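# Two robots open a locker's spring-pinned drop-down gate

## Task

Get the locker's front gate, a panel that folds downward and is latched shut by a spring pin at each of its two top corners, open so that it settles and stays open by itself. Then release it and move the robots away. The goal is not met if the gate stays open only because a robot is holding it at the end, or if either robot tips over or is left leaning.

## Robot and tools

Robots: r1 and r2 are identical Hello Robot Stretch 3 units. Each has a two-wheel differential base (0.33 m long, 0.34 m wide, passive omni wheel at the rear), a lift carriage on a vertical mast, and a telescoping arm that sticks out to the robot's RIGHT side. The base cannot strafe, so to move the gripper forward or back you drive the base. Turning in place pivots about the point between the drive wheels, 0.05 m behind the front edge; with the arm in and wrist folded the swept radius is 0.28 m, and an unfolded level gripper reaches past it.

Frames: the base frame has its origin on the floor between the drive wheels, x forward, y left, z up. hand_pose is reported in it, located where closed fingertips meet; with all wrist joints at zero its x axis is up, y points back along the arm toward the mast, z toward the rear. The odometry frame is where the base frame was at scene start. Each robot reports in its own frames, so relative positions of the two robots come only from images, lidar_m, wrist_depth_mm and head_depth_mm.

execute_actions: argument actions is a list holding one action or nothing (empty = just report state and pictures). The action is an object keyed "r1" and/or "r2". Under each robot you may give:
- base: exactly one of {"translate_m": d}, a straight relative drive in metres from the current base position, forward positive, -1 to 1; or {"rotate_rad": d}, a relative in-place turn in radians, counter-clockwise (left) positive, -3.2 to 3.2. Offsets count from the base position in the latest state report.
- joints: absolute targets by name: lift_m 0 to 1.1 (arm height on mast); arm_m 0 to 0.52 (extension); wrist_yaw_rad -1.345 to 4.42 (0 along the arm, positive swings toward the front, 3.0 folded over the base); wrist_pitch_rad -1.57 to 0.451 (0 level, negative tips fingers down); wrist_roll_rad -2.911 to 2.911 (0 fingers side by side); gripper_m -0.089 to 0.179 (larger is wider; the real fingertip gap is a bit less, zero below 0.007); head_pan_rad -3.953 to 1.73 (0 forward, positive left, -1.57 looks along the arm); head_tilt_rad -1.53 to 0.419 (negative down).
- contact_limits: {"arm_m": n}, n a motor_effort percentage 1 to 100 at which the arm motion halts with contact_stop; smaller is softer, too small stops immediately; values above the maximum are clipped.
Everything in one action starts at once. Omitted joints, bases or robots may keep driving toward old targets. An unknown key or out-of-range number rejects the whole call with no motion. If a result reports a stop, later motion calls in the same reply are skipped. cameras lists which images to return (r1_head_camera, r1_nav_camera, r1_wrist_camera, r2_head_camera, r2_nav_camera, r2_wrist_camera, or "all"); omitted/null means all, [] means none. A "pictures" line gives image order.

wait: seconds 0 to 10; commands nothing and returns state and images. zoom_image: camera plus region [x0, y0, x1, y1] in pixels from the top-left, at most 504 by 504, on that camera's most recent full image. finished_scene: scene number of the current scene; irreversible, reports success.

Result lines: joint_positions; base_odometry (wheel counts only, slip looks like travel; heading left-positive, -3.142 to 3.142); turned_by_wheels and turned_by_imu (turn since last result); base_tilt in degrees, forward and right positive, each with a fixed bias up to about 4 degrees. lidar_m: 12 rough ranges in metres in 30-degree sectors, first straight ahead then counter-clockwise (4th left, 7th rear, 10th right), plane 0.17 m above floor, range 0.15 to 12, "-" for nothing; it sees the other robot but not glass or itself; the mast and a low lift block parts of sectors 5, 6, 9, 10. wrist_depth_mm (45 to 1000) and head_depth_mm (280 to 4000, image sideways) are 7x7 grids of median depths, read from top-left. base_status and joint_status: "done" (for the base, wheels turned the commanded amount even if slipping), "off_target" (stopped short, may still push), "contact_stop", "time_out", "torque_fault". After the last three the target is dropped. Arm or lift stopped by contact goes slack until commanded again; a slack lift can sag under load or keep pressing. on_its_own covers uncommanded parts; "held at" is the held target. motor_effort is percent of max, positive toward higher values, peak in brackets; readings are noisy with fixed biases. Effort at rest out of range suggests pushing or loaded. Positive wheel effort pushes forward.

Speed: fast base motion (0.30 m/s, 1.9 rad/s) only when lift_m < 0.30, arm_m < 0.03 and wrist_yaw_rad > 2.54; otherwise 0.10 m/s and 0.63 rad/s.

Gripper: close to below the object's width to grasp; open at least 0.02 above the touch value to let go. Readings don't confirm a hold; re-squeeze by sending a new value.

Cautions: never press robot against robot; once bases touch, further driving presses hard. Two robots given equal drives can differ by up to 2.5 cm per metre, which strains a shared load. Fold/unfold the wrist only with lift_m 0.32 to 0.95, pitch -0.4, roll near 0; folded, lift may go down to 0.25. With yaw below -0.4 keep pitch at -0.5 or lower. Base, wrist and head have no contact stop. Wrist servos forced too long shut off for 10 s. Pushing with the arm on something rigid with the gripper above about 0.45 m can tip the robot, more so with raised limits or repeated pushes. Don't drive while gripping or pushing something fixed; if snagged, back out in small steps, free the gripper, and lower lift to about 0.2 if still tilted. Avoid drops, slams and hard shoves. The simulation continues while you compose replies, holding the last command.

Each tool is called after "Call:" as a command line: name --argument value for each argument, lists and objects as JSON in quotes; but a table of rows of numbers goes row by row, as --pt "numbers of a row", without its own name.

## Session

Call:
execute_actions --actions '[{"r1":{"joints":{"head_tilt_rad":-0.4}},"r2":{"joints":{"head_tilt_rad":-0.4}}}]'

Scene clock: 0.80 s.
r1.base_odometry: x=+0.000 y=+0.000 heading=+0.000 (m, m, rad; r1's odometry frame)
r1.turned_by_wheels: +0.000 (rad since the last result)
r1.turned_by_imu: +0.000 (rad since the last result)
r1.base_tilt: forward=-1.0 right=-0.5 (deg)
r1.lidar_m: 3.37 2.08 1.52 1.47 1.52 1.40 1.35 1.41 1.89 5.21 2.29 3.49
r1.head_depth_mm: 2986 3232 3475 3049 2172 1704 1385 / 2997 3252 3526 3023 2184 1695 1388 / 2980 3217 3481 3077 2195 1711 1397 / 2947 3178 3440 3090 2212 1713 1401 / 2940 3164 3398 3119 2210 1721 1397 / 2920 3162 3409 3153 2239 1720 1404 / 2938 3135 3394 3126 2242 1739 1416
r1.base_status: not commanded
r1.joint_positions: lift_m=+0.490 arm_m=-0.001 wrist_yaw_rad=+2.997 wrist_pitch_rad=-0.562 wrist_roll_rad=-0.016 gripper_m=+0.037 head_pan_rad=+0.015 head_tilt_rad=-0.395
r1.joint_status: all done
r1.motor_effort: left_wheel=+1(1) right_wheel=-1(0) lift_m=+31(31) arm_m=+0(1) wrist_yaw_rad=+0(0) wrist_pitch_rad=+5(4) wrist_roll_rad=+0(0) gripper_m=+1(0) head_pan_rad=+0(0) head_tilt_rad=-3(31) (%)
r1.hand_pose: x=+0.0082 y=+0.0576 z=+0.4714 quat_wxyz=(+0.244, +0.686, +0.149, +0.669) (m; r1's base frame)
r1.wrist_depth_mm: - - - - - - - / - - - - - - - / - - - - - - - / 873 885 944 983 - - - / 728 747 836 833 850 887 925 / 639 664 - 693 730 749 766 / 564 592 - 628 636 652 663
r2.base_odometry: x=+0.000 y=+0.000 heading=+0.000 (m, m, rad; r2's odometry frame)
r2.turned_by_wheels: +0.000 (rad since the last result)
r2.turned_by_imu: +0.000 (rad since the last result)
r2.base_tilt: forward=-0.4 right=-0.2 (deg)
r2.lidar_m: 3.56 2.35 3.29 2.07 1.87 1.88 1.42 1.28 1.29 1.58 2.90 2.93
r2.head_depth_mm: 3085 3205 3355 3464 2696 1974 1561 / 3374 3559 3710 3798 2683 1972 1560 / 3754 3899 - - 2689 1966 1562 / - - - - 2666 1973 1557 / - - - - 2672 1955 1555 / - - - - 2657 1966 1559 / - - - - 2655 1955 1554
r2.base_status: not commanded
r2.joint_positions: lift_m=+0.332 arm_m=-0.001 wrist_yaw_rad=+2.869 wrist_pitch_rad=-0.343 wrist_roll_rad=-0.005 gripper_m=+0.037 head_pan_rad=-0.003 head_tilt_rad=-0.395
r2.joint_status: all done
r2.motor_effort: left_wheel=+0(0) right_wheel=-1(1) lift_m=+23(23) arm_m=-2(2) wrist_yaw_rad=+0(1) wrist_pitch_rad=+7(7) wrist_roll_rad=+0(0) gripper_m=+1(1) head_pan_rad=+0(0) head_tilt_rad=-2(32) (%)
r2.hand_pose: x=+0.0414 y=+0.0803 z=+0.3619 quat_wxyz=(+0.214, +0.705, +0.026, +0.676) (m; r2's base frame)
r2.wrist_depth_mm: - - - - - - - / - - - - - - - / - - - - - - - / - - - - - - - / - 834 839 837 817 800 791 / 647 665 - 655 670 652 629 / 547 - 525 536 517 538 527
pictures: r1_head_camera (sideways: a quarter turn clockwise sets it upright), r1_nav_camera (sideways: a quarter turn counterclockwise sets it upright), r1_wrist_camera, r2_head_camera (sideways: a quarter turn clockwise sets it upright), r2_nav_camera (sideways: a quarter turn counterclockwise sets it upright), r2_wrist_camera
Images, in order (width x height): r1_head_camera 896x504, r1_nav_camera 672x504, r1_wrist_camera 644x364, r2_head_camera 896x504, r2_nav_camera 672x504, r2_wrist_camera 644x364.

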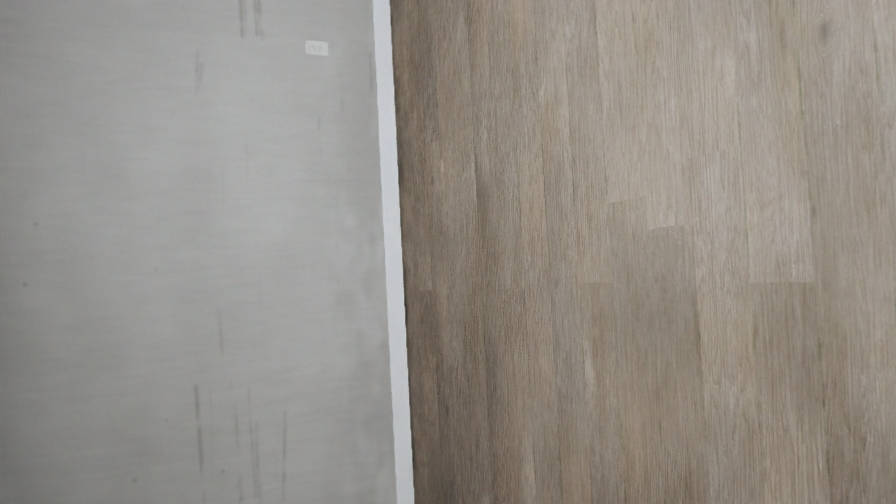

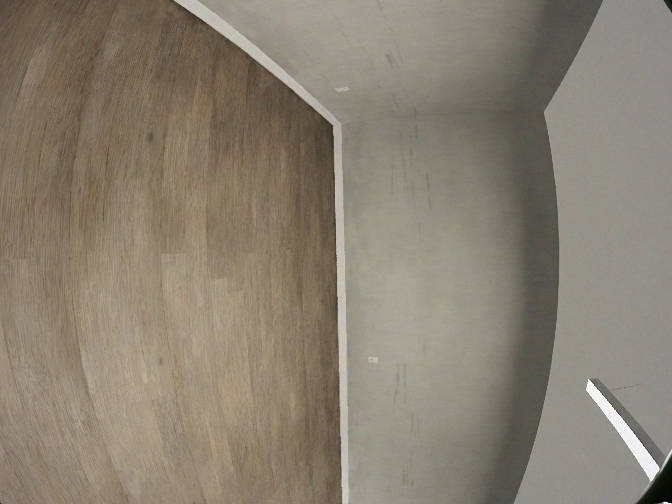

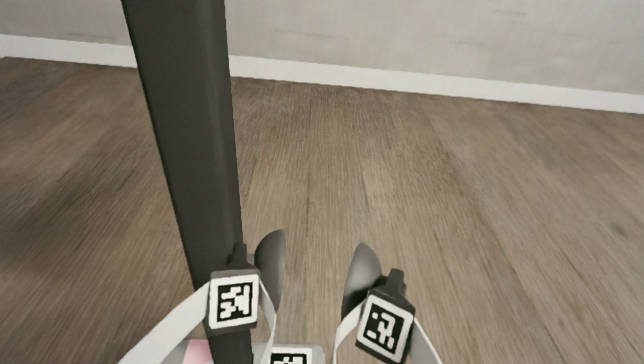

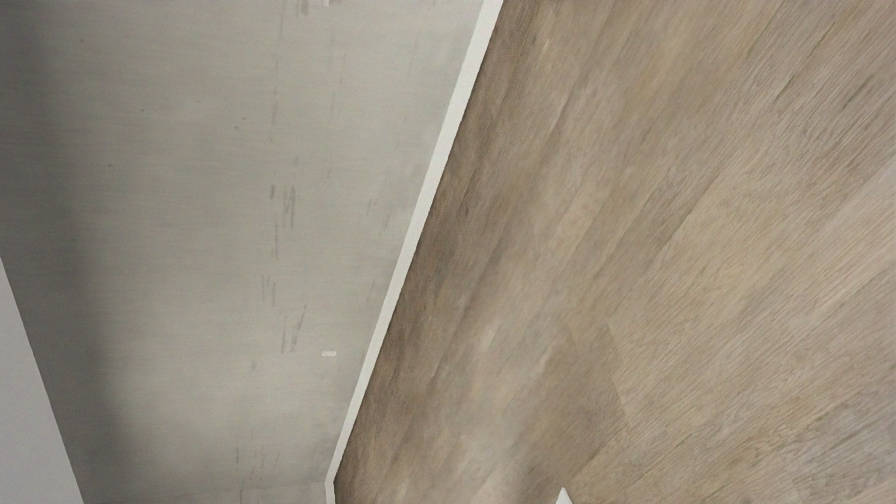

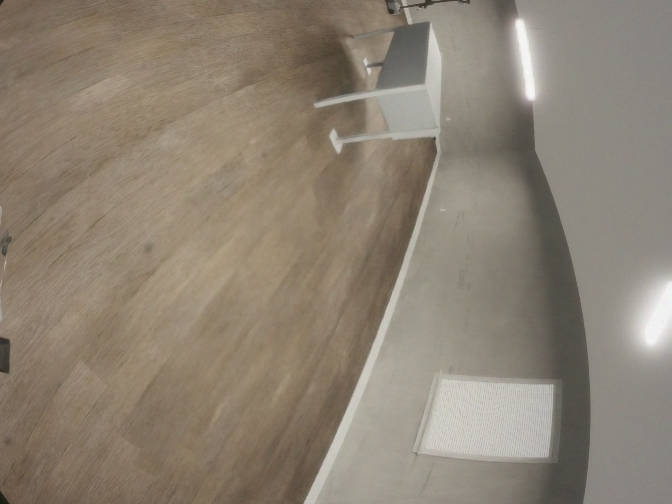

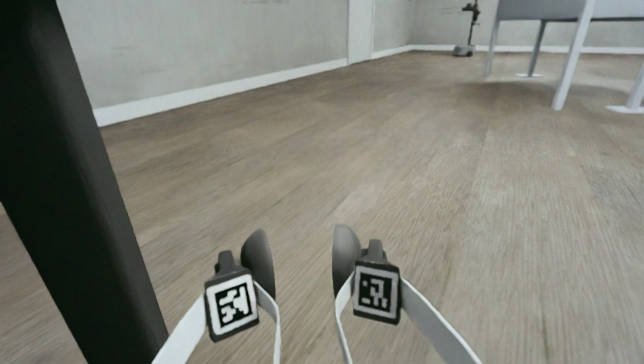

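Call:
execute_actions --actions '[{"r1":{"joints":{"head_pan_rad":-1.5,"wrist_pitch_rad":-0.4,"lift_m":0.35}},"r2":{"joints":{"head_pan_rad":0.9,"wrist_yaw_rad":3.0,"wrist_pitch_rad":-0.4}}}]' --cameras '["r1_head_camera","r1_nav_camera","r2_head_camera"]'

Scene clock: 7.13 s.
r1.base_odometry: x=+0.000 y=+0.000 heading=+0.000 (m, m, rad; r1's odometry frame)
r1.turned_by_wheels: +0.000 (rad since the last result)
r1.turned_by_imu: +0.000 (rad since the last result)
r1.base_tilt: forward=-1.1 right=-0.3 (deg)
r1.lidar_m: 3.37 2.09 1.52 1.47 1.52 1.40 1.35 1.40 1.89 5.19 2.30 3.50
r1.head_depth_mm: - - - 3010 2159 1695 1383 / - - - 3016 2160 1686 1388 / - - - 3025 2194 1697 1391 / - - - 3074 2209 1711 1396 / - - - 2945 2212 1720 1400 / - - 2313 3134 2220 1720 1404 / - - 2240 2986 2230 1738 1410
r1.base_status: not commanded
r1.joint_positions: lift_m=+0.350 arm_m=-0.001 wrist_yaw_rad=+2.997 wrist_pitch_rad=-0.422 wrist_roll_rad=-0.016 gripper_m=+0.037 head_pan_rad=-1.493 head_tilt_rad=-0.395
r1.joint_status: all done
r1.motor_effort: left_wheel=+1(0) right_wheel=+0(0) lift_m=+25(27) arm_m=+1(1) wrist_yaw_rad=+1(0) wrist_pitch_rad=+8(9) wrist_roll_rad=+0(0) gripper_m=-1(0) head_pan_rad=-3(43) head_tilt_rad=-4(3) (%)
r1.hand_pose: x=+0.0111 y=+0.0772 z=+0.3619 quat_wxyz=(+0.197, +0.694, +0.100, +0.685) (m; r1's base frame)
r1.wrist_depth_mm: - - - - - - - / - - - - - - - / - - - - - - - / 815 830 906 967 - - - / 653 688 760 766 789 839 882 / 558 561 - 622 661 676 712 / 479 507 - 532 555 564 590
r2.base_odometry: x=+0.000 y=+0.000 heading=+0.000 (m, m, rad; r2's odometry frame)
r2.turned_by_wheels: +0.000 (rad since the last result)
r2.turned_by_imu: +0.000 (rad since the last result)
r2.base_tilt: forward=-0.5 right=-0.2 (deg)
r2.lidar_m: 3.57 2.35 3.27 2.07 1.87 1.88 1.42 1.28 1.29 1.57 2.90 2.92
r2.head_depth_mm: - - 2985 2670 2553 1971 1562 / - - 3536 3859 2698 1973 1559 / - - - - 2684 1970 1566 / - - - - 2664 1961 1559 / - - - - 2652 1963 1553 / - - - - 2653 1958 1551 / 3537 3631 3733 3682 2647 1948 1562
r2.base_status: not commanded
r2.joint_positions: lift_m=+0.332 arm_m=-0.001 wrist_yaw_rad=+2.998 wrist_pitch_rad=-0.412 wrist_roll_rad=-0.005 gripper_m=+0.037 head_pan_rad=+0.893 head_tilt_rad=-0.395
r2.joint_status: all done
r2.motor_effort: left_wheel=+0(0) right_wheel=-1(0) lift_m=+23(23) arm_m=-1(1) wrist_yaw_rad=+3(5) wrist_pitch_rad=+6(7) wrist_roll_rad=+0(0) gripper_m=+0(0) head_pan_rad=+4(51) head_tilt_rad=-3(3) (%)
r2.hand_pose: x=+0.0110 y=+0.0785 z=+0.3462 quat_wxyz=(+0.194, +0.699, +0.095, +0.682) (m; r2's base frame)
r2.wrist_depth_mm: - - - - - - - / - - - - - - - / - - - - - - - / 968 - 946 952 934 943 950 / 746 723 766 739 735 717 724 / 600 604 - 597 618 603 600 / 501 512 - 525 486 499 502
pictures: r1_head_camera (sideways: a quarter turn clockwise sets it upright), r1_nav_camera (sideways: a quarter turn counterclockwise sets it upright), r2_head_camera (sideways: a quarter turn clockwise sets it upright)
Images, in order (width x height): r1_head_camera 896x504, r1_nav_camera 672x504, r2_head_camera 896x504.

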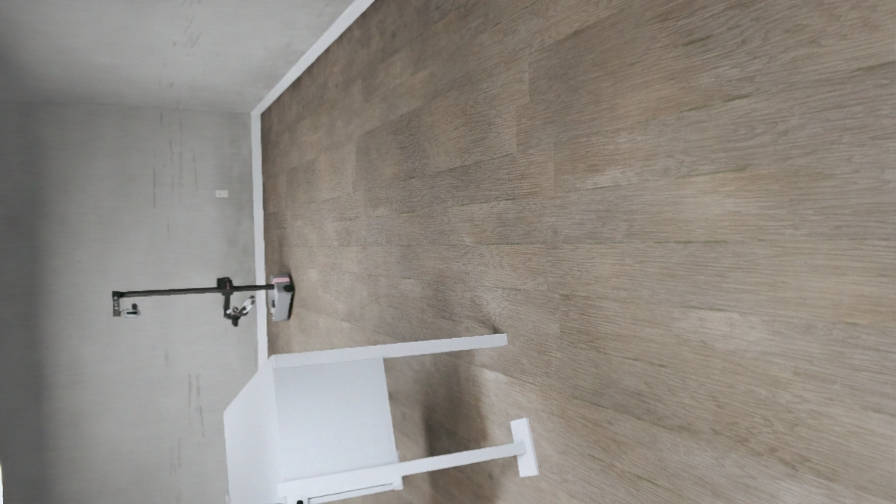

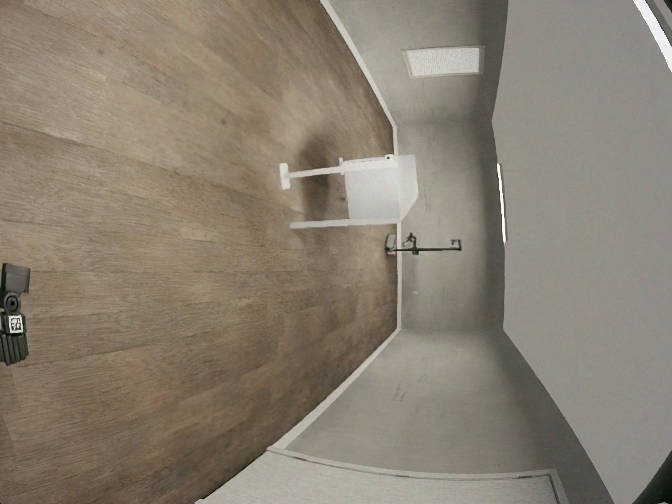

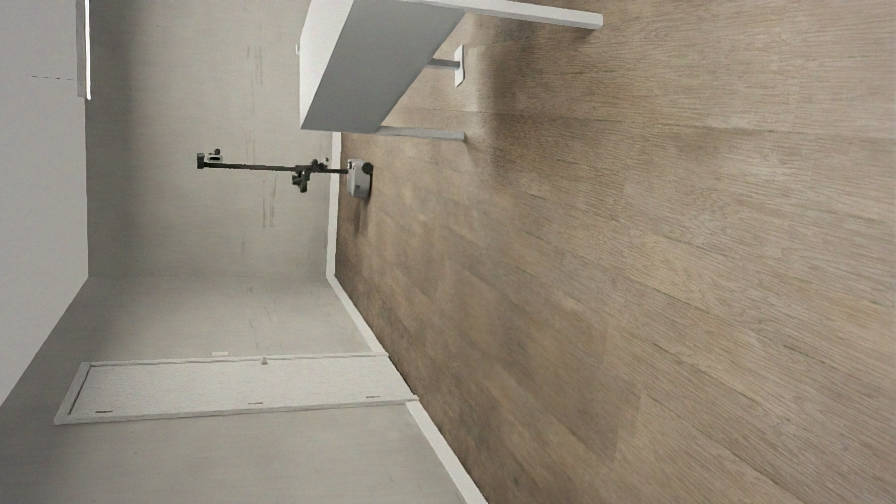

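Call:
execute_actions --actions '[{"r1":{"base":{"rotate_rad":-1.17},"joints":{"lift_m":0.28}},"r2":{"base":{"rotate_rad":0.222},"joints":{"lift_m":0.28}}}]' --cameras '[]'

Call:
execute_actions --actions '[{"r1":{"base":{"translate_m":1.0}},"r2":{"base":{"translate_m":1.0}}}]' --cameras '[]'

Call:
execute_actions --actions '[{"r1":{"base":{"translate_m":0.56}},"r2":{"base":{"translate_m":1.0}}}]' --cameras '[]'

Call:
execute_actions --actions '[{"r1":{"base":{"rotate_rad":1.56},"joints":{"head_pan_rad":-1.57,"head_tilt_rad":-0.45}},"r2":{"base":{"rotate_rad":2.4},"joints":{"head_pan_rad":-1.57,"head_tilt_rad":-0.45}}}]' --cameras '["r1_head_camera","r2_head_camera"]'

Scene clock: 37.30 s.
r1.base_odometry: x=+0.000 y=+0.000 heading=-1.170 (m, m, rad; r1's odometry frame)
r1.turned_by_wheels: -1.170 (rad since the last result)
r1.turned_by_imu: -1.166 (rad since the last result)
r1.base_tilt: forward=-1.0 right=-0.4 (deg)
r1.lidar_m: 2.29 3.65 3.37 2.43 1.59 1.47 1.48 1.47 1.35 1.36 1.67 3.51
r1.head_depth_mm: 1119 1200 1287 1391 1514 1601 1380 / 1159 1244 1346 1450 1588 1656 1388 / 1207 1297 1405 1523 1666 1704 1392 / 1249 1354 1471 1591 1745 1711 1391 / 1307 1406 1530 1678 1857 1721 1401 / 1354 1470 1606 1745 1945 1728 1408 / 1399 1511 1657 1848 2026 1726 1415
r1.base_status: done
r1.joint_positions: lift_m=+0.280 arm_m=-0.001 wrist_yaw_rad=+2.997 wrist_pitch_rad=-0.421 wrist_roll_rad=-0.016 gripper_m=+0.037 head_pan_rad=-1.493 head_tilt_rad=-0.396
r1.joint_status: all done
r1.motor_effort: left_wheel=+4(10) right_wheel=-2(6) lift_m=+25(26) arm_m=+1(0) wrist_yaw_rad=+0(1) wrist_pitch_rad=+8(9) wrist_roll_rad=+0(0) gripper_m=+1(0) head_pan_rad=-3(3) head_tilt_rad=-1(3) (%)
r1.hand_pose: x=+0.0111 y=+0.0774 z=+0.2922 quat_wxyz=(+0.197, +0.695, +0.099, +0.685) (m; r1's base frame)
r1.wrist_depth_mm: - - - - - - - / - - - - - - - / 884 943 - - - - - / 689 722 784 807 884 928 - / 567 581 642 654 686 723 752 / 474 499 - 535 570 580 599 / - - - - 476 484 507
r2.base_odometry: x=+0.000 y=+0.000 heading=+0.222 (m, m, rad; r2's odometry frame)
r2.turned_by_wheels: +0.222 (rad since the last result)
r2.turned_by_imu: +0.218 (rad since the last result)
r2.base_tilt: forward=-0.4 right=-0.2 (deg)
r2.lidar_m: 2.55 2.34 2.54 1.92 1.89 1.74 1.32 1.28 1.35 1.92 2.90 3.04
r2.head_depth_mm: - - - - 2676 1970 1562 / - - - - 2678 1960 1559 / - - - - 2677 1970 1556 / - - - - 2667 1968 1551 / 3366 3564 3693 3694 2640 1962 1551 / 2859 2997 3127 3237 2635 1959 1548 / 2485 2604 2674 2803 2629 1953 1550
r2.base_status: done
r2.joint_positions: lift_m=+0.280 arm_m=-0.001 wrist_yaw_rad=+2.998 wrist_pitch_rad=-0.413 wrist_roll_rad=-0.005 gripper_m=+0.037 head_pan_rad=+0.893 head_tilt_rad=-0.396
r2.joint_status: all done
r2.motor_effort: left_wheel=-2(6) right_wheel=+2(6) lift_m=+19(20) arm_m=-2(1) wrist_yaw_rad=+2(2) wrist_pitch_rad=+7(7) wrist_roll_rad=+0(0) gripper_m=+1(0) head_pan_rad=+3(4) head_tilt_rad=-2(3) (%)
r2.hand_pose: x=+0.0109 y=+0.0784 z=+0.2939 quat_wxyz=(+0.194, +0.699, +0.096, +0.682) (m; r2's base frame)
r2.wrist_depth_mm: - - - - - - - / - - - - - - - / - - - - - - - / 846 - 820 841 839 822 828 / 662 647 671 663 646 637 638 / 534 529 - 528 545 519 527 / 445 470 - 443 428 442 442
pictures: none
No camera images: the call's "cameras" was empty. Leave "cameras" out to get every camera's image.

Scene clock: 42.40 s.
r1.base_odometry: x=+0.390 y=-0.921 heading=-1.170 (m, m, rad; r1's odometry frame)
r1.turned_by_wheels: +0.000 (rad since the last result)
r1.turned_by_imu: -0.006 (rad since the last result)
r1.base_tilt: forward=-1.1 right=-0.3 (deg)
r1.lidar_m: 1.29 3.23 2.98 3.02 2.61 2.39 2.42 1.88 1.70 1.73 2.18 1.36
r1.head_depth_mm: 1430 1533 1637 1771 1936 1691 1383 / 1480 1594 1725 1856 1986 1709 1389 / 1539 1649 1774 1929 2061 1719 1395 / 1587 1716 1854 2038 2126 1721 1400 / 1655 1794 1963 2162 2191 1726 1411 / 1757 1887 2065 2254 2223 1720 1402 / 1819 1972 2165 2395 2254 1733 1415
r1.base_status: done
r1.joint_positions: lift_m=+0.280 arm_m=-0.001 wrist_yaw_rad=+2.997 wrist_pitch_rad=-0.421 wrist_roll_rad=-0.016 gripper_m=+0.037 head_pan_rad=-1.493 head_tilt_rad=-0.396
r1.joint_status: not commanded
r1.motor_effort: left_wheel=+3(15) right_wheel=-2(5) lift_m=+26(26) arm_m=+0(1) wrist_yaw_rad=+0(0) wrist_pitch_rad=+8(9) wrist_roll_rad=+0(0) gripper_m=+0(0) head_pan_rad=-3(4) head_tilt_rad=-3(3) (%)
r1.hand_pose: x=+0.0111 y=+0.0774 z=+0.2921 quat_wxyz=(+0.197, +0.695, +0.099, +0.685) (m; r1's base frame)
r1.wrist_depth_mm: - - - - - - - / - - - - - - - / 890 928 - - - - - / 696 711 769 806 870 953 - / 556 578 641 652 685 717 766 / 473 497 - 540 560 570 611 / - - - - 473 485 507
r2.base_odometry: x=+0.976 y=+0.220 heading=+0.222 (m, m, rad; r2's odometry frame)
r2.turned_by_wheels: +0.000 (rad since the last result)
r2.turned_by_imu: -0.006 (rad since the last result)
r2.base_tilt: forward=-0.4 right=-0.2 (deg)
r2.lidar_m: 3.61 1.43 3.19 2.40 2.36 2.44 2.24 2.17 2.28 2.51 2.44 2.56
r2.head_depth_mm: - - - 1600 1549 1832 1561 / - - - 3333 2666 1971 1555 / - - - - 2687 1965 1563 / - - - - 2660 1964 1560 / - - - - 2640 1972 1556 / 3605 3749 3940 3802 2649 1951 1547 / 3166 3323 3404 3486 2633 1951 1549
r2.base_status: done
r2.joint_positions: lift_m=+0.280 arm_m=-0.001 wrist_yaw_rad=+2.999 wrist_pitch_rad=-0.414 wrist_roll_rad=-0.005 gripper_m=+0.037 head_pan_rad=+0.893 head_tilt_rad=-0.396
r2.joint_status: not commanded
r2.motor_effort: left_wheel=-2(5) right_wheel=+1(8) lift_m=+20(20) arm_m=-1(0) wrist_yaw_rad=+1(1) wrist_pitch_rad=+7(7) wrist_roll_rad=+0(0) gripper_m=+1(0) head_pan_rad=+4(4) head_tilt_rad=-2(2) (%)
r2.hand_pose: x=+0.0108 y=+0.0784 z=+0.2938 quat_wxyz=(+0.194, +0.698, +0.096, +0.682) (m; r2's base frame)
r2.wrist_depth_mm: - - - - - - - / - - - - - - - / - - - - - - - / 858 - 837 843 835 821 825 / 657 633 680 665 643 645 642 / 538 533 - 525 548 528 528 / 450 474 - - 427 445 445
pictures: none
No camera images: the call's "cameras" was empty. Leave "cameras" out to get every camera's image.

Scene clock: 47.50 s.
r1.base_odometry: x=+0.609 y=-1.436 heading=-1.170 (m, m, rad; r1's odometry frame)
r1.turned_by_wheels: +0.000 (rad since the last result)
r1.turned_by_imu: -0.003 (rad since the last result)
r1.base_tilt: forward=-1.0 right=-0.5 (deg)
r1.lidar_m: 0.74 3.04 2.80 2.82 3.15 2.91 2.94 2.11 1.92 1.94 2.44 0.87
r1.head_depth_mm: 1604 1722 1849 1999 2086 1686 1378 / 1662 1787 1927 2077 2169 1690 1390 / 1743 1884 2031 2199 2192 1706 1394 / 1816 1952 2119 2305 2198 1700 1395 / 1887 2048 2212 2435 2218 1722 1398 / 1963 2114 2320 2527 2228 1724 1403 / 2052 2221 2436 2688 2236 1726 1415
r1.base_status: done
r1.joint_positions: lift_m=+0.280 arm_m=-0.001 wrist_yaw_rad=+2.997 wrist_pitch_rad=-0.421 wrist_roll_rad=-0.016 gripper_m=+0.037 head_pan_rad=-1.493 head_tilt_rad=-0.396
r1.joint_status: not commanded
r1.motor_effort: left_wheel=+4(14) right_wheel=-2(5) lift_m=+26(26) arm_m=+0(1) wrist_yaw_rad=-1(1) wrist_pitch_rad=+9(8) wrist_roll_rad=+0(0) gripper_m=+2(0) head_pan_rad=-3(3) head_tilt_rad=-3(2) (%)
r1.hand_pose: x=+0.0111 y=+0.0774 z=+0.2921 quat_wxyz=(+0.197, +0.695, +0.099, +0.685) (m; r1's base frame)
r1.wrist_depth_mm: - - - - - - - / - - - - - - - / 900 931 - - - - - / 687 723 778 823 885 936 - / 558 580 640 652 685 723 767 / 469 503 - 533 564 586 608 / - - - - 476 481 497
r2.base_odometry: x=+1.951 y=+0.440 heading=+0.222 (m, m, rad; r2's odometry frame)
r2.turned_by_wheels: +0.000 (rad since the last result)
r2.turned_by_imu: -0.006 (rad since the last result)
r2.base_tilt: forward=-0.4 right=-0.2 (deg)
r2.lidar_m: 2.90 0.71 0.73 0.79 2.83 2.94 3.16 3.05 2.72 2.03 1.97 2.06
r2.head_depth_mm: - - - - 2699 1967 1558 / - - - 3890 2537 1781 1515 / - - - 1322 859 801 862 / - - - 1324 856 824 888 / - - - 1312 854 832 899 / - - - 1427 854 841 908 / 3865 3959 - 3985 851 844 908
r2.base_status: done
r2.joint_positions: lift_m=+0.280 arm_m=-0.001 wrist_yaw_rad=+2.999 wrist_pitch_rad=-0.414 wrist_roll_rad=-0.005 gripper_m=+0.037 head_pan_rad=+0.893 head_tilt_rad=-0.396
r2.joint_status: not commanded
r2.motor_effort: left_wheel=-1(4) right_wheel=+0(7) lift_m=+20(20) arm_m=-2(2) wrist_yaw_rad=+1(1) wrist_pitch_rad=+7(7) wrist_roll_rad=+0(0) gripper_m=+1(0) head_pan_rad=+4(4) head_tilt_rad=-2(2) (%)
r2.hand_pose: x=+0.0107 y=+0.0784 z=+0.2938 quat_wxyz=(+0.194, +0.698, +0.096, +0.682) (m; r2's base frame)
r2.wrist_depth_mm: - - - - - - - / - - - - - - - / - - - - - - - / 859 - 831 843 834 786 819 / 651 643 681 664 635 639 643 / 537 529 - 535 553 529 525 / 447 471 - - 435 445 447
pictures: none
No camera images: the call's "cameras" was empty. Leave "cameras" out to get every camera's image.

Scene clock: 50.37 s.
r1.base_odometry: x=+0.609 y=-1.436 heading=+0.390 (m, m, rad; r1's odometry frame)
r1.turned_by_wheels: +1.560 (rad since the last result)
r1.turned_by_imu: +1.553 (rad since the last result)
r1.base_tilt: forward=-1.1 right=-0.6 (deg)
r1.lidar_m: 2.82 3.16 2.91 2.94 2.12 1.92 1.94 2.42 0.87 0.74 3.05 2.80
r1.head_depth_mm: - - 1348 882 902 1484 1340 / - - 1359 891 903 1489 1344 / - - 1371 893 886 995 1271 / - - 1791 2522 1916 1580 1349 / - - - 2791 2068 1635 1354 / - - - 2805 2069 1641 1362 / - - - 2845 2082 1653 1358
r1.base_status: done
r1.joint_positions: lift_m=+0.280 arm_m=-0.001 wrist_yaw_rad=+2.997 wrist_pitch_rad=-0.421 wrist_roll_rad=-0.016 gripper_m=+0.037 head_pan_rad=-1.563 head_tilt_rad=-0.445
r1.joint_status: all done
r1.motor_effort: left_wheel=-3(8) right_wheel=+1(8) lift_m=+26(26) arm_m=+0(1) wrist_yaw_rad=+0(1) wrist_pitch_rad=+8(9) wrist_roll_rad=+0(0) gripper_m=+0(0) head_pan_rad=-3(12) head_tilt_rad=-4(12) (%)
r1.hand_pose: x=+0.0111 y=+0.0773 z=+0.2921 quat_wxyz=(+0.197, +0.695, +0.099, +0.685) (m; r1's base frame)
r1.wrist_depth_mm: - - - - - - - / - - - - - - - / 901 942 - - - - - / 690 715 771 827 882 934 - / 553 584 639 652 686 720 766 / 477 503 - 533 563 581 612 / - - - - 474 484 506
r2.base_odometry: x=+1.951 y=+0.440 heading=+2.622 (m, m, rad; r2's odometry frame)
r2.turned_by_wheels: +2.400 (rad since the last result)
r2.turned_by_imu: +2.353 (rad since the last result)
r2.base_tilt: forward=-0.4 right=-0.2 (deg)
r2.lidar_m: 2.81 3.39 3.05 3.08 2.20 1.97 1.98 2.39 4.57 0.71 0.78 2.79
r2.head_depth_mm: - - - 3641 2459 1857 1490 / - - - 3613 2462 1844 1493 / - - - 1324 791 836 943 / - - 2136 1146 821 861 954 / - - 2134 1142 819 865 1367 / - - - 1140 817 867 1402 / - - - 1216 817 868 979
r2.base_status: done
r2.joint_positions: lift_m=+0.280 arm_m=-0.001 wrist_yaw_rad=+2.999 wrist_pitch_rad=-0.414 wrist_roll_rad=-0.005 gripper_m=+0.037 head_pan_rad=-1.563 head_tilt_rad=-0.445
r2.joint_status: all done
r2.motor_effort: left_wheel=-2(6) right_wheel=+2(7) lift_m=+20(20) arm_m=-1(1) wrist_yaw_rad=+1(1) wrist_pitch_rad=+7(7) wrist_roll_rad=+0(0) gripper_m=+1(0) head_pan_rad=-4(54) head_tilt_rad=-4(13) (%)
r2.hand_pose: x=+0.0107 y=+0.0783 z=+0.2938 quat_wxyz=(+0.194, +0.698, +0.096, +0.682) (m; r2's base frame)
r2.wrist_depth_mm: - - - - - - - / - - - - - - - / - - - - - - - / 852 - 828 847 837 828 839 / 662 637 679 668 645 641 639 / 532 530 - 525 546 525 526 / 451 472 - - 435 441 438
pictures: r1_head_camera (sideways: a quarter turn clockwise sets it upright), r2_head_camera (sideways: a quarter turn clockwise sets it upright)
Images, in order (width x height): r1_head_camera 896x504, r2_head_camera 896x504.

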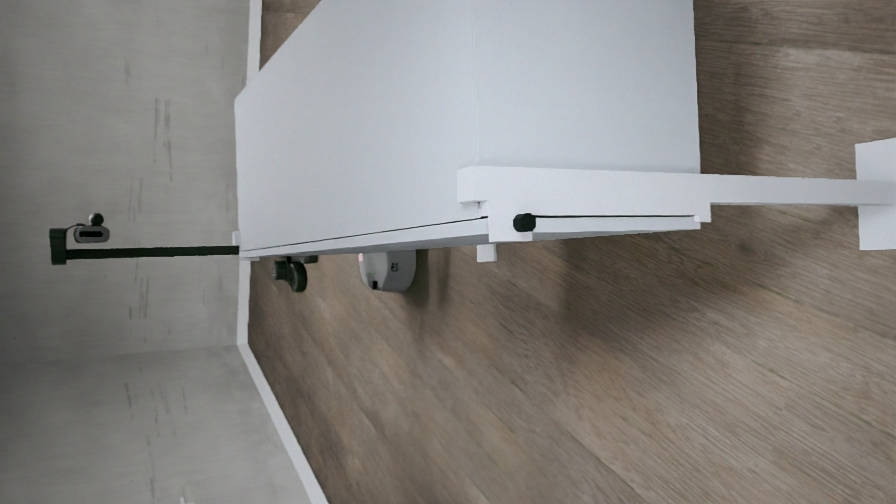

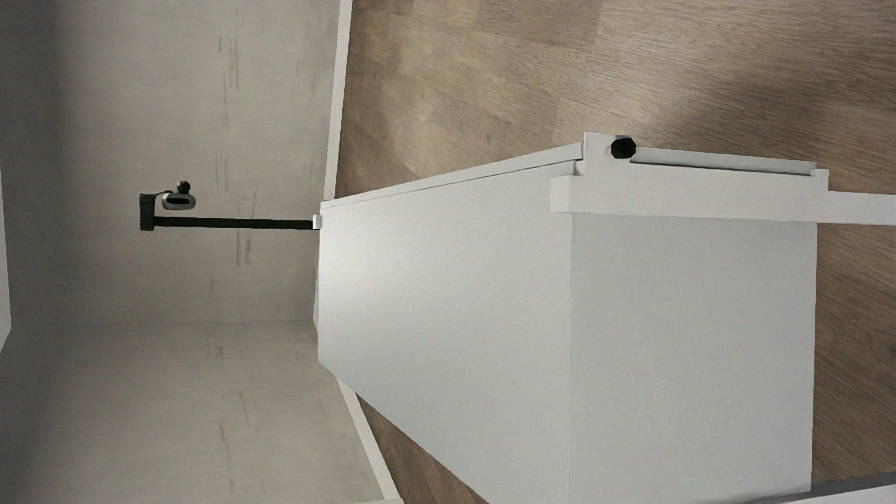

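Call:
execute_actions --actions '[{"r1":{"base":{"rotate_rad":0.03},"joints":{"lift_m":0.686}},"r2":{"base":{"translate_m":-0.11},"joints":{"lift_m":0.686}}}]' --cameras '[]'

Call:
execute_actions --actions '[{"r1":{"base":{"translate_m":-0.066},"joints":{"wrist_yaw_rad":0,"wrist_pitch_rad":-0.4,"head_tilt_rad":-0.7}},"r2":{"joints":{"wrist_yaw_rad":0,"wrist_pitch_rad":-0.4,"head_tilt_rad":-0.7}}}]' --cameras '[]'

Call:
execute_actions --actions '[{"r1":{"joints":{"wrist_pitch_rad":0.005,"gripper_m":0.06,"arm_m":0.1}},"r2":{"joints":{"wrist_pitch_rad":0.005,"gripper_m":0.06,"arm_m":0.1}}}]' --cameras '["r1_head_camera","r1_wrist_camera","r2_head_camera","r2_wrist_camera"]'

Scene clock: 71.63 s.
r1.base_odometry: x=+0.609 y=-1.436 heading=+0.420 (m, m, rad; r1's odometry frame)
r1.turned_by_wheels: +0.030 (rad since the last result)
r1.turned_by_imu: +0.030 (rad since the last result)
r1.base_tilt: forward=-1.1 right=-0.4 (deg)
r1.lidar_m: 2.83 3.10 2.91 2.95 2.09 1.92 1.95 2.49 0.87 0.74 3.01 2.80
r1.head_depth_mm: - - 1348 882 894 1478 1336 / - - 1365 888 893 1491 1339 / - - 1374 890 869 988 1269 / - - 3658 2638 2058 1634 1346 / - - - 2794 2067 1635 1355 / - - - 2818 2077 1638 1349 / - - - 2838 2066 1650 1359
r1.base_status: done
r1.joint_positions: lift_m=+0.686 arm_m=-0.001 wrist_yaw_rad=+2.997 wrist_pitch_rad=-0.421 wrist_roll_rad=-0.016 gripper_m=+0.037 head_pan_rad=-1.563 head_tilt_rad=-0.445
r1.joint_status: all done
r1.motor_effort: left_wheel=-3(10) right_wheel=+2(7) lift_m=+35(39) arm_m=+1(0) wrist_yaw_rad=+0(1) wrist_pitch_rad=+9(8) wrist_roll_rad=+0(0) gripper_m=+1(1) head_pan_rad=-3(3) head_tilt_rad=-2(3) (%)
r1.hand_pose: x=+0.0111 y=+0.0774 z=+0.6977 quat_wxyz=(+0.197, +0.695, +0.099, +0.685) (m; r1's base frame)
r1.wrist_depth_mm: - - - - - - - / - - - - - - - / - - - - - - - / - - - - - - - / - - - - - - - / 929 961 - - - - - / 817 844 840 910 965 963 974
r2.base_odometry: x=+2.046 y=+0.385 heading=+2.621 (m, m, rad; r2's odometry frame)
r2.turned_by_wheels: +0.000 (rad since the last result)
r2.turned_by_imu: +0.000 (rad since the last result)
r2.base_tilt: forward=-0.4 right=-0.2 (deg)
r2.lidar_m: 2.91 3.46 3.09 3.12 2.08 1.87 1.88 2.26 4.33 0.71 0.84 2.90
r2.head_depth_mm: - - - 3635 2464 1847 1495 / - - - 3589 2435 1852 1492 / - - - 3629 2443 1849 1490 / - - 2746 1432 861 873 1403 / - - 2142 1141 815 863 948 / - - - 1141 818 869 1402 / - - - 1138 819 870 1406
r2.base_status: done
r2.joint_positions: lift_m=+0.686 arm_m=-0.001 wrist_yaw_rad=+2.999 wrist_pitch_rad=-0.414 wrist_roll_rad=-0.005 gripper_m=+0.037 head_pan_rad=-1.563 head_tilt_rad=-0.445
r2.joint_status: all done
r2.motor_effort: left_wheel=-2(8) right_wheel=+1(4) lift_m=+26(28) arm_m=-1(2) wrist_yaw_rad=+0(1) wrist_pitch_rad=+7(7) wrist_roll_rad=+0(0) gripper_m=+0(0) head_pan_rad=-3(4) head_tilt_rad=-3(3) (%)
r2.hand_pose: x=+0.0107 y=+0.0783 z=+0.6994 quat_wxyz=(+0.194, +0.698, +0.096, +0.682) (m; r2's base frame)
r2.wrist_depth_mm: - - - - - - - / - - - - - - - / - - - - - - - / - - - - - - - / - - - - - - - / - - - - - - - / 896 909 900 879 872 913 891
pictures: none
No camera images: the call's "cameras" was empty. Leave "cameras" out to get every camera's image.

Scene clock: 74.13 s.
r1.base_odometry: x=+0.549 y=-1.463 heading=+0.420 (m, m, rad; r1's odometry frame)
r1.turned_by_wheels: +0.000 (rad since the last result)
r1.turned_by_imu: +0.000 (rad since the last result)
r1.base_tilt: forward=-0.9 right=-0.2 (deg)
r1.lidar_m: 2.90 3.15 2.94 2.97 2.03 1.86 1.88 2.41 0.83 0.73 3.07 2.86
r1.head_depth_mm: - 1038 834 957 1591 1330 1221 / 1609 1040 836 954 1589 1370 1226 / 1615 1043 833 954 1601 1382 1232 / 1763 1102 828 953 1488 1351 - / - 3296 2442 1939 1608 1369 1189 / - 3313 2444 1943 1607 1369 1189 / - 3329 2442 1933 1611 1372 1194
r1.base_status: done
r1.joint_positions: lift_m=+0.686 arm_m=-0.001 wrist_yaw_rad=+0.003 wrist_pitch_rad=-0.421 wrist_roll_rad=-0.016 gripper_m=+0.037 head_pan_rad=-1.563 head_tilt_rad=-0.691
r1.joint_status: all done
r1.motor_effort: left_wheel=-2(8) right_wheel=+2(3) lift_m=+36(35) arm_m=-1(0) wrist_yaw_rad=-3(3) wrist_pitch_rad=+8(8) wrist_roll_rad=+0(0) gripper_m=+0(0) head_pan_rad=-3(4) head_tilt_rad=-5(26) (%)
r1.hand_pose: x=-0.0208 y=-0.3683 z=+0.6977 quat_wxyz=(+0.697, +0.150, -0.685, -0.146) (m; r1's base frame)
r1.wrist_depth_mm: - - - - 432 414 400 / - - - - 461 446 423 / - - - - 501 478 454 / - - - - 541 518 488 / - - - - - - 529 / 943 980 - - - - - / 805 837 856 873 945 896 -
r2.base_odometry: x=+2.046 y=+0.385 heading=+2.621 (m, m, rad; r2's odometry frame)
r2.turned_by_wheels: +0.000 (rad since the last result)
r2.turned_by_imu: +0.000 (rad since the last result)
r2.base_tilt: forward=-0.4 right=-0.2 (deg)
r2.lidar_m: 2.92 3.45 3.09 3.11 2.08 1.87 1.88 2.26 4.30 0.71 0.83 2.90
r2.head_depth_mm: - - 3042 2241 1788 1481 1259 / - - 3041 2242 1793 1476 1260 / - - 3014 2233 1776 1470 1285 / - 1558 998 849 995 1435 1258 / - 1442 948 849 980 1469 1258 / - 1436 944 851 982 1464 1263 / - 1552 943 854 988 1469 1254
r2.base_status: not commanded
r2.joint_positions: lift_m=+0.686 arm_m=-0.001 wrist_yaw_rad=+0.002 wrist_pitch_rad=-0.414 wrist_roll_rad=-0.005 gripper_m=+0.037 head_pan_rad=-1.563 head_tilt_rad=-0.691
r2.joint_status: all done
r2.motor_effort: left_wheel=-1(2) right_wheel=+1(1) lift_m=+26(26) arm_m=-1(3) wrist_yaw_rad=-4(3) wrist_pitch_rad=+7(7) wrist_roll_rad=+0(0) gripper_m=+1(0) head_pan_rad=-4(4) head_tilt_rad=-6(27) (%)
r2.hand_pose: x=-0.0210 y=-0.3692 z=+0.6994 quat_wxyz=(+0.694, +0.147, -0.690, -0.144) (m; r2's base frame)
r2.wrist_depth_mm: 401 410 414 - - - - / 433 443 442 - - - - / 472 478 479 - - - - / 506 529 537 - - - - / 584 - - - - - - / 666 - - - - - - / 841 884 866 885 890 889 874
pictures: none
No camera images: the call's "cameras" was empty. Leave "cameras" out to get every camera's image.

Scene clock: 76.10 s.
r1.base_odometry: x=+0.549 y=-1.463 heading=+0.420 (m, m, rad; r1's odometry frame)
r1.turned_by_wheels: +0.000 (rad since the last result)
r1.turned_by_imu: +0.000 (rad since the last result)
r1.base_tilt: forward=-1.1 right=-0.3 (deg)
r1.lidar_m: 2.90 3.14 2.93 2.97 2.02 1.86 1.88 2.41 0.83 0.73 3.07 2.86
r1.head_depth_mm: - 1034 833 956 1595 1340 - / 1596 1039 833 953 1597 - 1145 / 1610 1042 833 954 1605 - 1152 / 1774 1099 830 953 1503 - 1167 / - 3296 2438 1922 1594 1367 1191 / - 3295 2434 1928 1608 1371 1190 / - 3372 2457 1945 1605 1369 1191
r1.base_status: not commanded
r1.joint_positions: lift_m=+0.686 arm_m=+0.100 wrist_yaw_rad=+0.002 wrist_pitch_rad=-0.021 wrist_roll_rad=-0.016 gripper_m=+0.060 head_pan_rad=-1.563 head_tilt_rad=-0.691
r1.joint_status: all done
r1.motor_effort: left_wheel=-2(2) right_wheel=+2(2) lift_m=+36(36) arm_m=+2(6) wrist_yaw_rad=-2(2) wrist_pitch_rad=+10(10) wrist_roll_rad=+0(0) gripper_m=+0(83) head_pan_rad=-3(3) head_tilt_rad=-5(5) (%)
r1.hand_pose: x=-0.0209 y=-0.5004 z=+0.7951 quat_wxyz=(+0.713, +0.008, -0.701, -0.007) (m; r1's base frame)
r1.wrist_depth_mm: - - - - - - - / - - - - - - - / - - - - 393 - - / - - - - 390 376 366 / - - - 406 396 387 370 / - - - 408 406 394 378 / - - - 416 - 399 387
r2.base_odometry: x=+2.046 y=+0.385 heading=+2.621 (m, m, rad; r2's odometry frame)
r2.turned_by_wheels: +0.000 (rad since the last result)
r2.turned_by_imu: +0.000 (rad since the last result)
r2.base_tilt: forward=-0.5 right=-0.2 (deg)
r2.lidar_m: 2.91 3.44 3.10 3.11 2.08 1.86 1.88 2.26 4.33 0.71 0.83 2.90
r2.head_depth_mm: - - 3050 2247 1787 1477 - / - - 3040 2246 1791 1498 - / - - 3047 2237 1840 1529 - / - 1564 996 851 1320 1459 1263 / - 1434 944 849 981 1466 1255 / - 1440 944 851 984 1470 1257 / - 1551 944 854 987 1470 1256
r2.base_status: not commanded
r2.joint_positions: lift_m=+0.686 arm_m=+0.100 wrist_yaw_rad=+0.001 wrist_pitch_rad=-0.019 wrist_roll_rad=-0.005 gripper_m=+0.060 head_pan_rad=-1.563 head_tilt_rad=-0.691
r2.joint_status: all done
r2.motor_effort: left_wheel=-2(2) right_wheel=+1(1) lift_m=+26(26) arm_m=+2(2) wrist_yaw_rad=-1(2) wrist_pitch_rad=+12(12) wrist_roll_rad=+0(0) gripper_m=+1(90) head_pan_rad=-3(4) head_tilt_rad=-5(6) (%)
r2.hand_pose: x=-0.0212 y=-0.5004 z=+0.7956 quat_wxyz=(+0.709, +0.007, -0.705, -0.007) (m; r2's base frame)
r2.wrist_depth_mm: - - - - - - - / - - - - - - - / - 363 352 - - - - / 359 369 363 - - - - / 365 375 372 - - - - / 376 385 387 - - - - / 383 390 385 - - - -
pictures: r1_head_camera (sideways: a quarter turn clockwise sets it upright), r1_wrist_camera, r2_head_camera (sideways: a quarter turn clockwise sets it upright), r2_wrist_camera
Images, in order (width x height): r1_head_camera 896x504, r1_wrist_camera 644x364, r2_head_camera 896x504, r2_wrist_camera 644x364.

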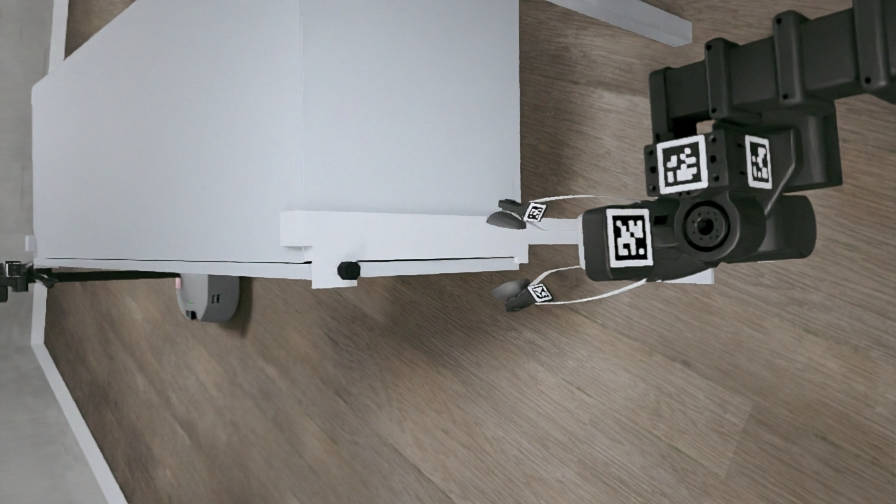

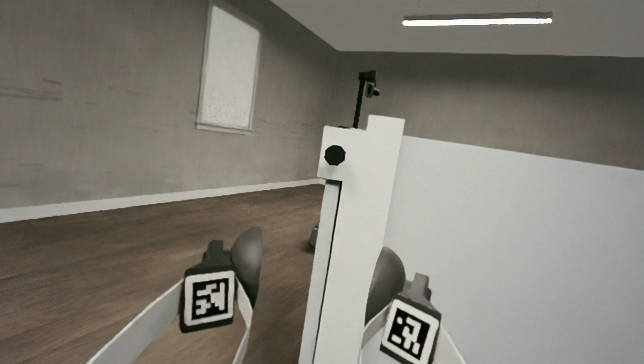

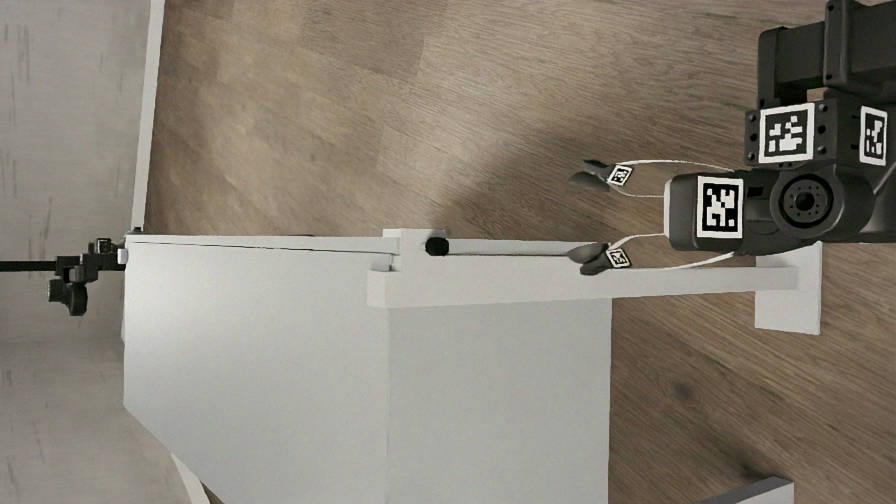

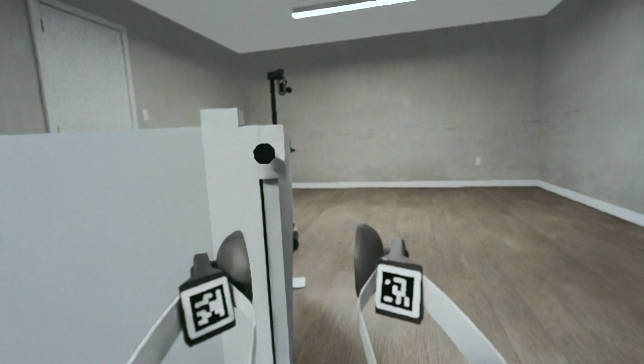

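Call:
execute_actions --actions '[{"r1":{"base":{"translate_m":-0.013},"joints":{"lift_m":0.715,"arm_m":0.2}},"r2":{"base":{"rotate_rad":0.03},"joints":{"lift_m":0.715,"arm_m":0.17}}}]' --cameras '[]'

Call:
execute_actions --actions '[{"r2":{"base":{"translate_m":0.014}}}]' --cameras '["r1_head_camera","r1_wrist_camera","r2_head_camera","r2_wrist_camera"]'

Scene clock: 93.77 s.
r1.base_odometry: x=+0.537 y=-1.468 heading=+0.420 (m, m, rad; r1's odometry frame)
r1.turned_by_wheels: +0.000 (rad since the last result)
r1.turned_by_imu: +0.000 (rad since the last result)
r1.base_tilt: forward=-1.1 right=-0.2 (deg)
r1.lidar_m: 2.91 3.16 2.95 2.97 2.01 1.85 1.87 2.39 0.82 0.73 3.09 2.87
r1.head_depth_mm: - 1035 834 956 1589 1336 - / 1594 1039 834 953 - 1308 1185 / 1615 1043 834 943 - 1336 1187 / 1757 1044 812 888 - 1333 1184 / - 3284 2432 1927 1594 1362 1190 / - 3313 2435 1948 1602 1368 1191 / - 3326 2447 1948 1603 1372 1191
r1.base_status: done
r1.joint_positions: lift_m=+0.715 arm_m=+0.200 wrist_yaw_rad=+0.002 wrist_pitch_rad=-0.020 wrist_roll_rad=-0.016 gripper_m=+0.060 head_pan_rad=-1.563 head_tilt_rad=-0.691
r1.joint_status: all done
r1.motor_effort: left_wheel=-2(8) right_wheel=+2(1) lift_m=+35(37) arm_m=+3(3) wrist_yaw_rad=-1(2) wrist_pitch_rad=+10(10) wrist_roll_rad=+0(0) gripper_m=+1(0) head_pan_rad=-4(3) head_tilt_rad=-5(5) (%)
r1.hand_pose: x=-0.0210 y=-0.6004 z=+0.8243 quat_wxyz=(+0.713, +0.008, -0.701, -0.007) (m; r1's base frame)
r1.wrist_depth_mm: - - - - - - - / - - - - - - - / - - - - - - - / - - - 285 291 289 - / - - - 290 296 289 277 / - - - 298 299 293 282 / - - - 302 - 298 289
r2.base_odometry: x=+2.046 y=+0.385 heading=+2.651 (m, m, rad; r2's odometry frame)
r2.turned_by_wheels: +0.030 (rad since the last result)
r2.turned_by_imu: +0.029 (rad since the last result)
r2.base_tilt: forward=-0.4 right=-0.2 (deg)
r2.lidar_m: 2.92 3.41 3.10 3.12 2.05 1.87 1.89 2.31 4.59 0.71 0.83 2.90
r2.head_depth_mm: - - 3018 2241 1781 1517 - / - - 3019 2229 1816 - 1210 / - - 3027 2247 1832 - 1234 / - 1439 950 824 975 1363 1262 / - 1443 945 853 982 1475 1257 / - 1431 946 859 993 1474 1257 / - - 946 864 1002 1434 1252
r2.base_status: done
r2.joint_positions: lift_m=+0.715 arm_m=+0.170 wrist_yaw_rad=+0.001 wrist_pitch_rad=-0.018 wrist_roll_rad=-0.005 gripper_m=+0.060 head_pan_rad=-1.563 head_tilt_rad=-0.691
r2.joint_status: all done
r2.motor_effort: left_wheel=-2(5) right_wheel=+2(5) lift_m=+25(26) arm_m=+2(1) wrist_yaw_rad=-2(1) wrist_pitch_rad=+11(12) wrist_roll_rad=+0(0) gripper_m=+0(1) head_pan_rad=-4(4) head_tilt_rad=-5(5) (%)
r2.hand_pose: x=-0.0212 y=-0.5704 z=+0.8249 quat_wxyz=(+0.709, +0.007, -0.705, -0.006) (m; r2's base frame)
r2.wrist_depth_mm: - - - - - - - / - - - - - - - / - - - - - - - / 299 303 291 - - - - / 305 310 298 - - - - / 312 315 306 - - - - / 320 325 312 - - - -
pictures: none
No camera images: the call's "cameras" was empty. Leave "cameras" out to get every camera's image.

Scene clock: 94.67 s.
r1.base_odometry: x=+0.537 y=-1.468 heading=+0.420 (m, m, rad; r1's odometry frame)
r1.turned_by_wheels: +0.000 (rad since the last result)
r1.turned_by_imu: +0.000 (rad since the last result)
r1.base_tilt: forward=-1.0 right=-0.4 (deg)
r1.lidar_m: 2.91 3.16 2.95 2.97 2.01 1.85 1.87 2.40 0.82 0.73 3.06 2.87
r1.head_depth_mm: - 1039 835 953 1592 1325 - / 1605 1039 833 954 - 1311 1188 / 1614 1041 835 944 - 1336 1186 / 1762 1045 812 889 - 1337 1188 / - 3276 2440 1933 1615 1368 1187 / - 3288 2441 1936 1599 1365 1194 / - 3327 2427 1948 1603 1369 1192
r1.base_status: not commanded
r1.joint_positions: lift_m=+0.715 arm_m=+0.200 wrist_yaw_rad=+0.002 wrist_pitch_rad=-0.020 wrist_roll_rad=-0.016 gripper_m=+0.060 head_pan_rad=-1.563 head_tilt_rad=-0.691
r1.joint_status: not commanded
r1.motor_effort: left_wheel=-2(2) right_wheel=+2(2) lift_m=+36(36) arm_m=+4(3) wrist_yaw_rad=-1(2) wrist_pitch_rad=+10(10) wrist_roll_rad=+0(0) gripper_m=+0(1) head_pan_rad=-3(3) head_tilt_rad=-5(5) (%)
r1.hand_pose: x=-0.0210 y=-0.6004 z=+0.8243 quat_wxyz=(+0.713, +0.008, -0.701, -0.007) (m; r1's base frame)
r1.wrist_depth_mm: - - - - - - - / - - - - - - - / - - - - - - - / - - - 285 291 289 - / - - - 292 296 289 276 / - - - 298 300 294 284 / - - - 302 - 298 285
r2.base_odometry: x=+2.034 y=+0.392 heading=+2.651 (m, m, rad; r2's odometry frame)
r2.turned_by_wheels: +0.000 (rad since the last result)
r2.turned_by_imu: +0.000 (rad since the last result)
r2.base_tilt: forward=-0.5 right=-0.2 (deg)
r2.lidar_m: 2.90 3.38 3.09 3.11 2.07 1.88 1.89 2.34 4.61 0.71 0.83 2.89
r2.head_depth_mm: - - 3028 2266 1773 1514 - / - - 3028 2253 1802 - 1213 / - - 2898 2194 1831 - 1232 / - 1444 947 834 951 1191 1255 / - 1436 945 854 986 1468 1254 / - 1432 945 857 997 1470 1255 / - - 942 864 1002 1407 1258
r2.base_status: done
r2.joint_positions: lift_m=+0.715 arm_m=+0.170 wrist_yaw_rad=+0.001 wrist_pitch_rad=-0.018 wrist_roll_rad=-0.005 gripper_m=+0.060 head_pan_rad=-1.563 head_tilt_rad=-0.691
r2.joint_status: not commanded
r2.motor_effort: left_wheel=-2(3) right_wheel=+2(5) lift_m=+26(25) arm_m=+1(2) wrist_yaw_rad=-1(1) wrist_pitch_rad=+11(12) wrist_roll_rad=+0(0) gripper_m=+0(1) head_pan_rad=-4(4) head_tilt_rad=-5(5) (%)
r2.hand_pose: x=-0.0212 y=-0.5704 z=+0.8249 quat_wxyz=(+0.709, +0.007, -0.705, -0.006) (m; r2's base frame)
r2.wrist_depth_mm: - - - - - - - / - - - - - - - / - - - - - - - / 301 303 294 - - - - / 306 310 303 - - - - / 314 315 308 - - - - / 322 323 318 - - - -
pictures: r1_head_camera (sideways: a quarter turn clockwise sets it upright), r1_wrist_camera, r2_head_camera (sideways: a quarter turn clockwise sets it upright), r2_wrist_camera
Images, in order (width x height): r1_head_camera 896x504, r1_wrist_camera 644x364, r2_head_camera 896x504, r2_wrist_camera 644x364.

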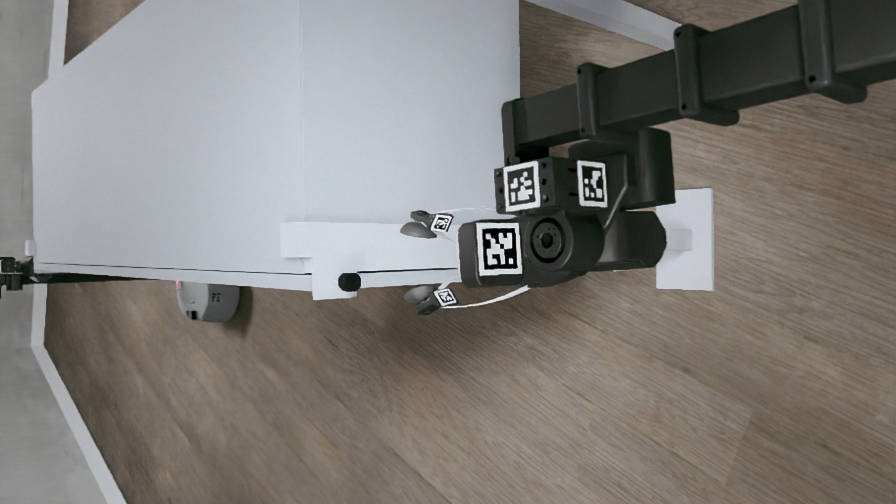

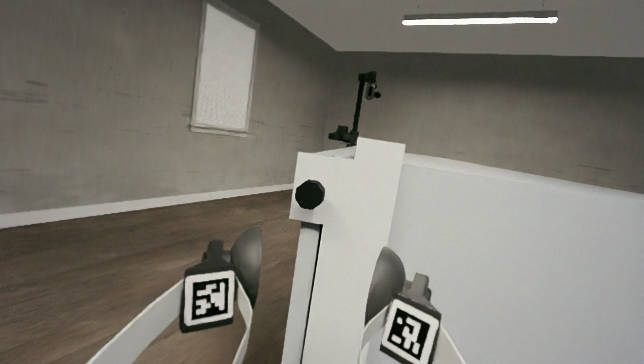

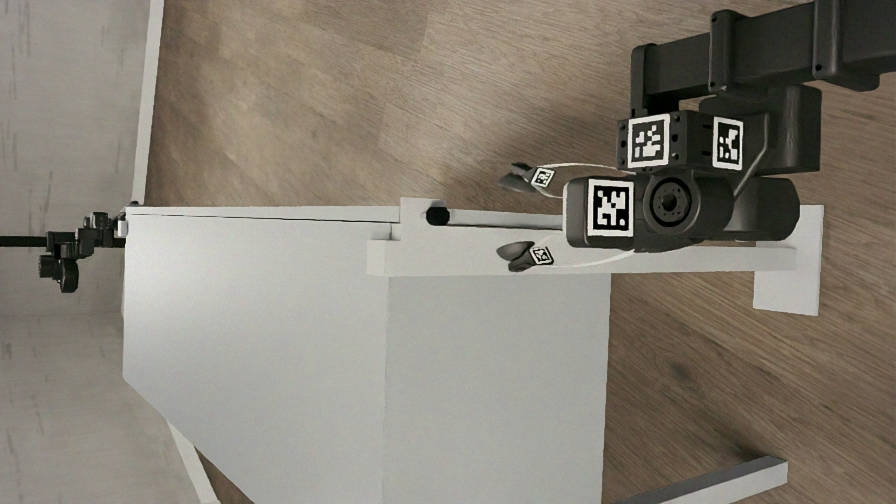

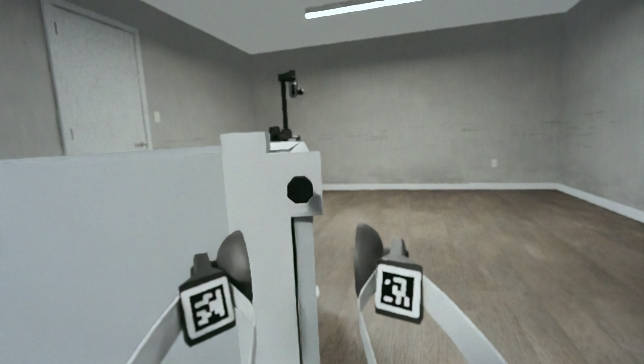

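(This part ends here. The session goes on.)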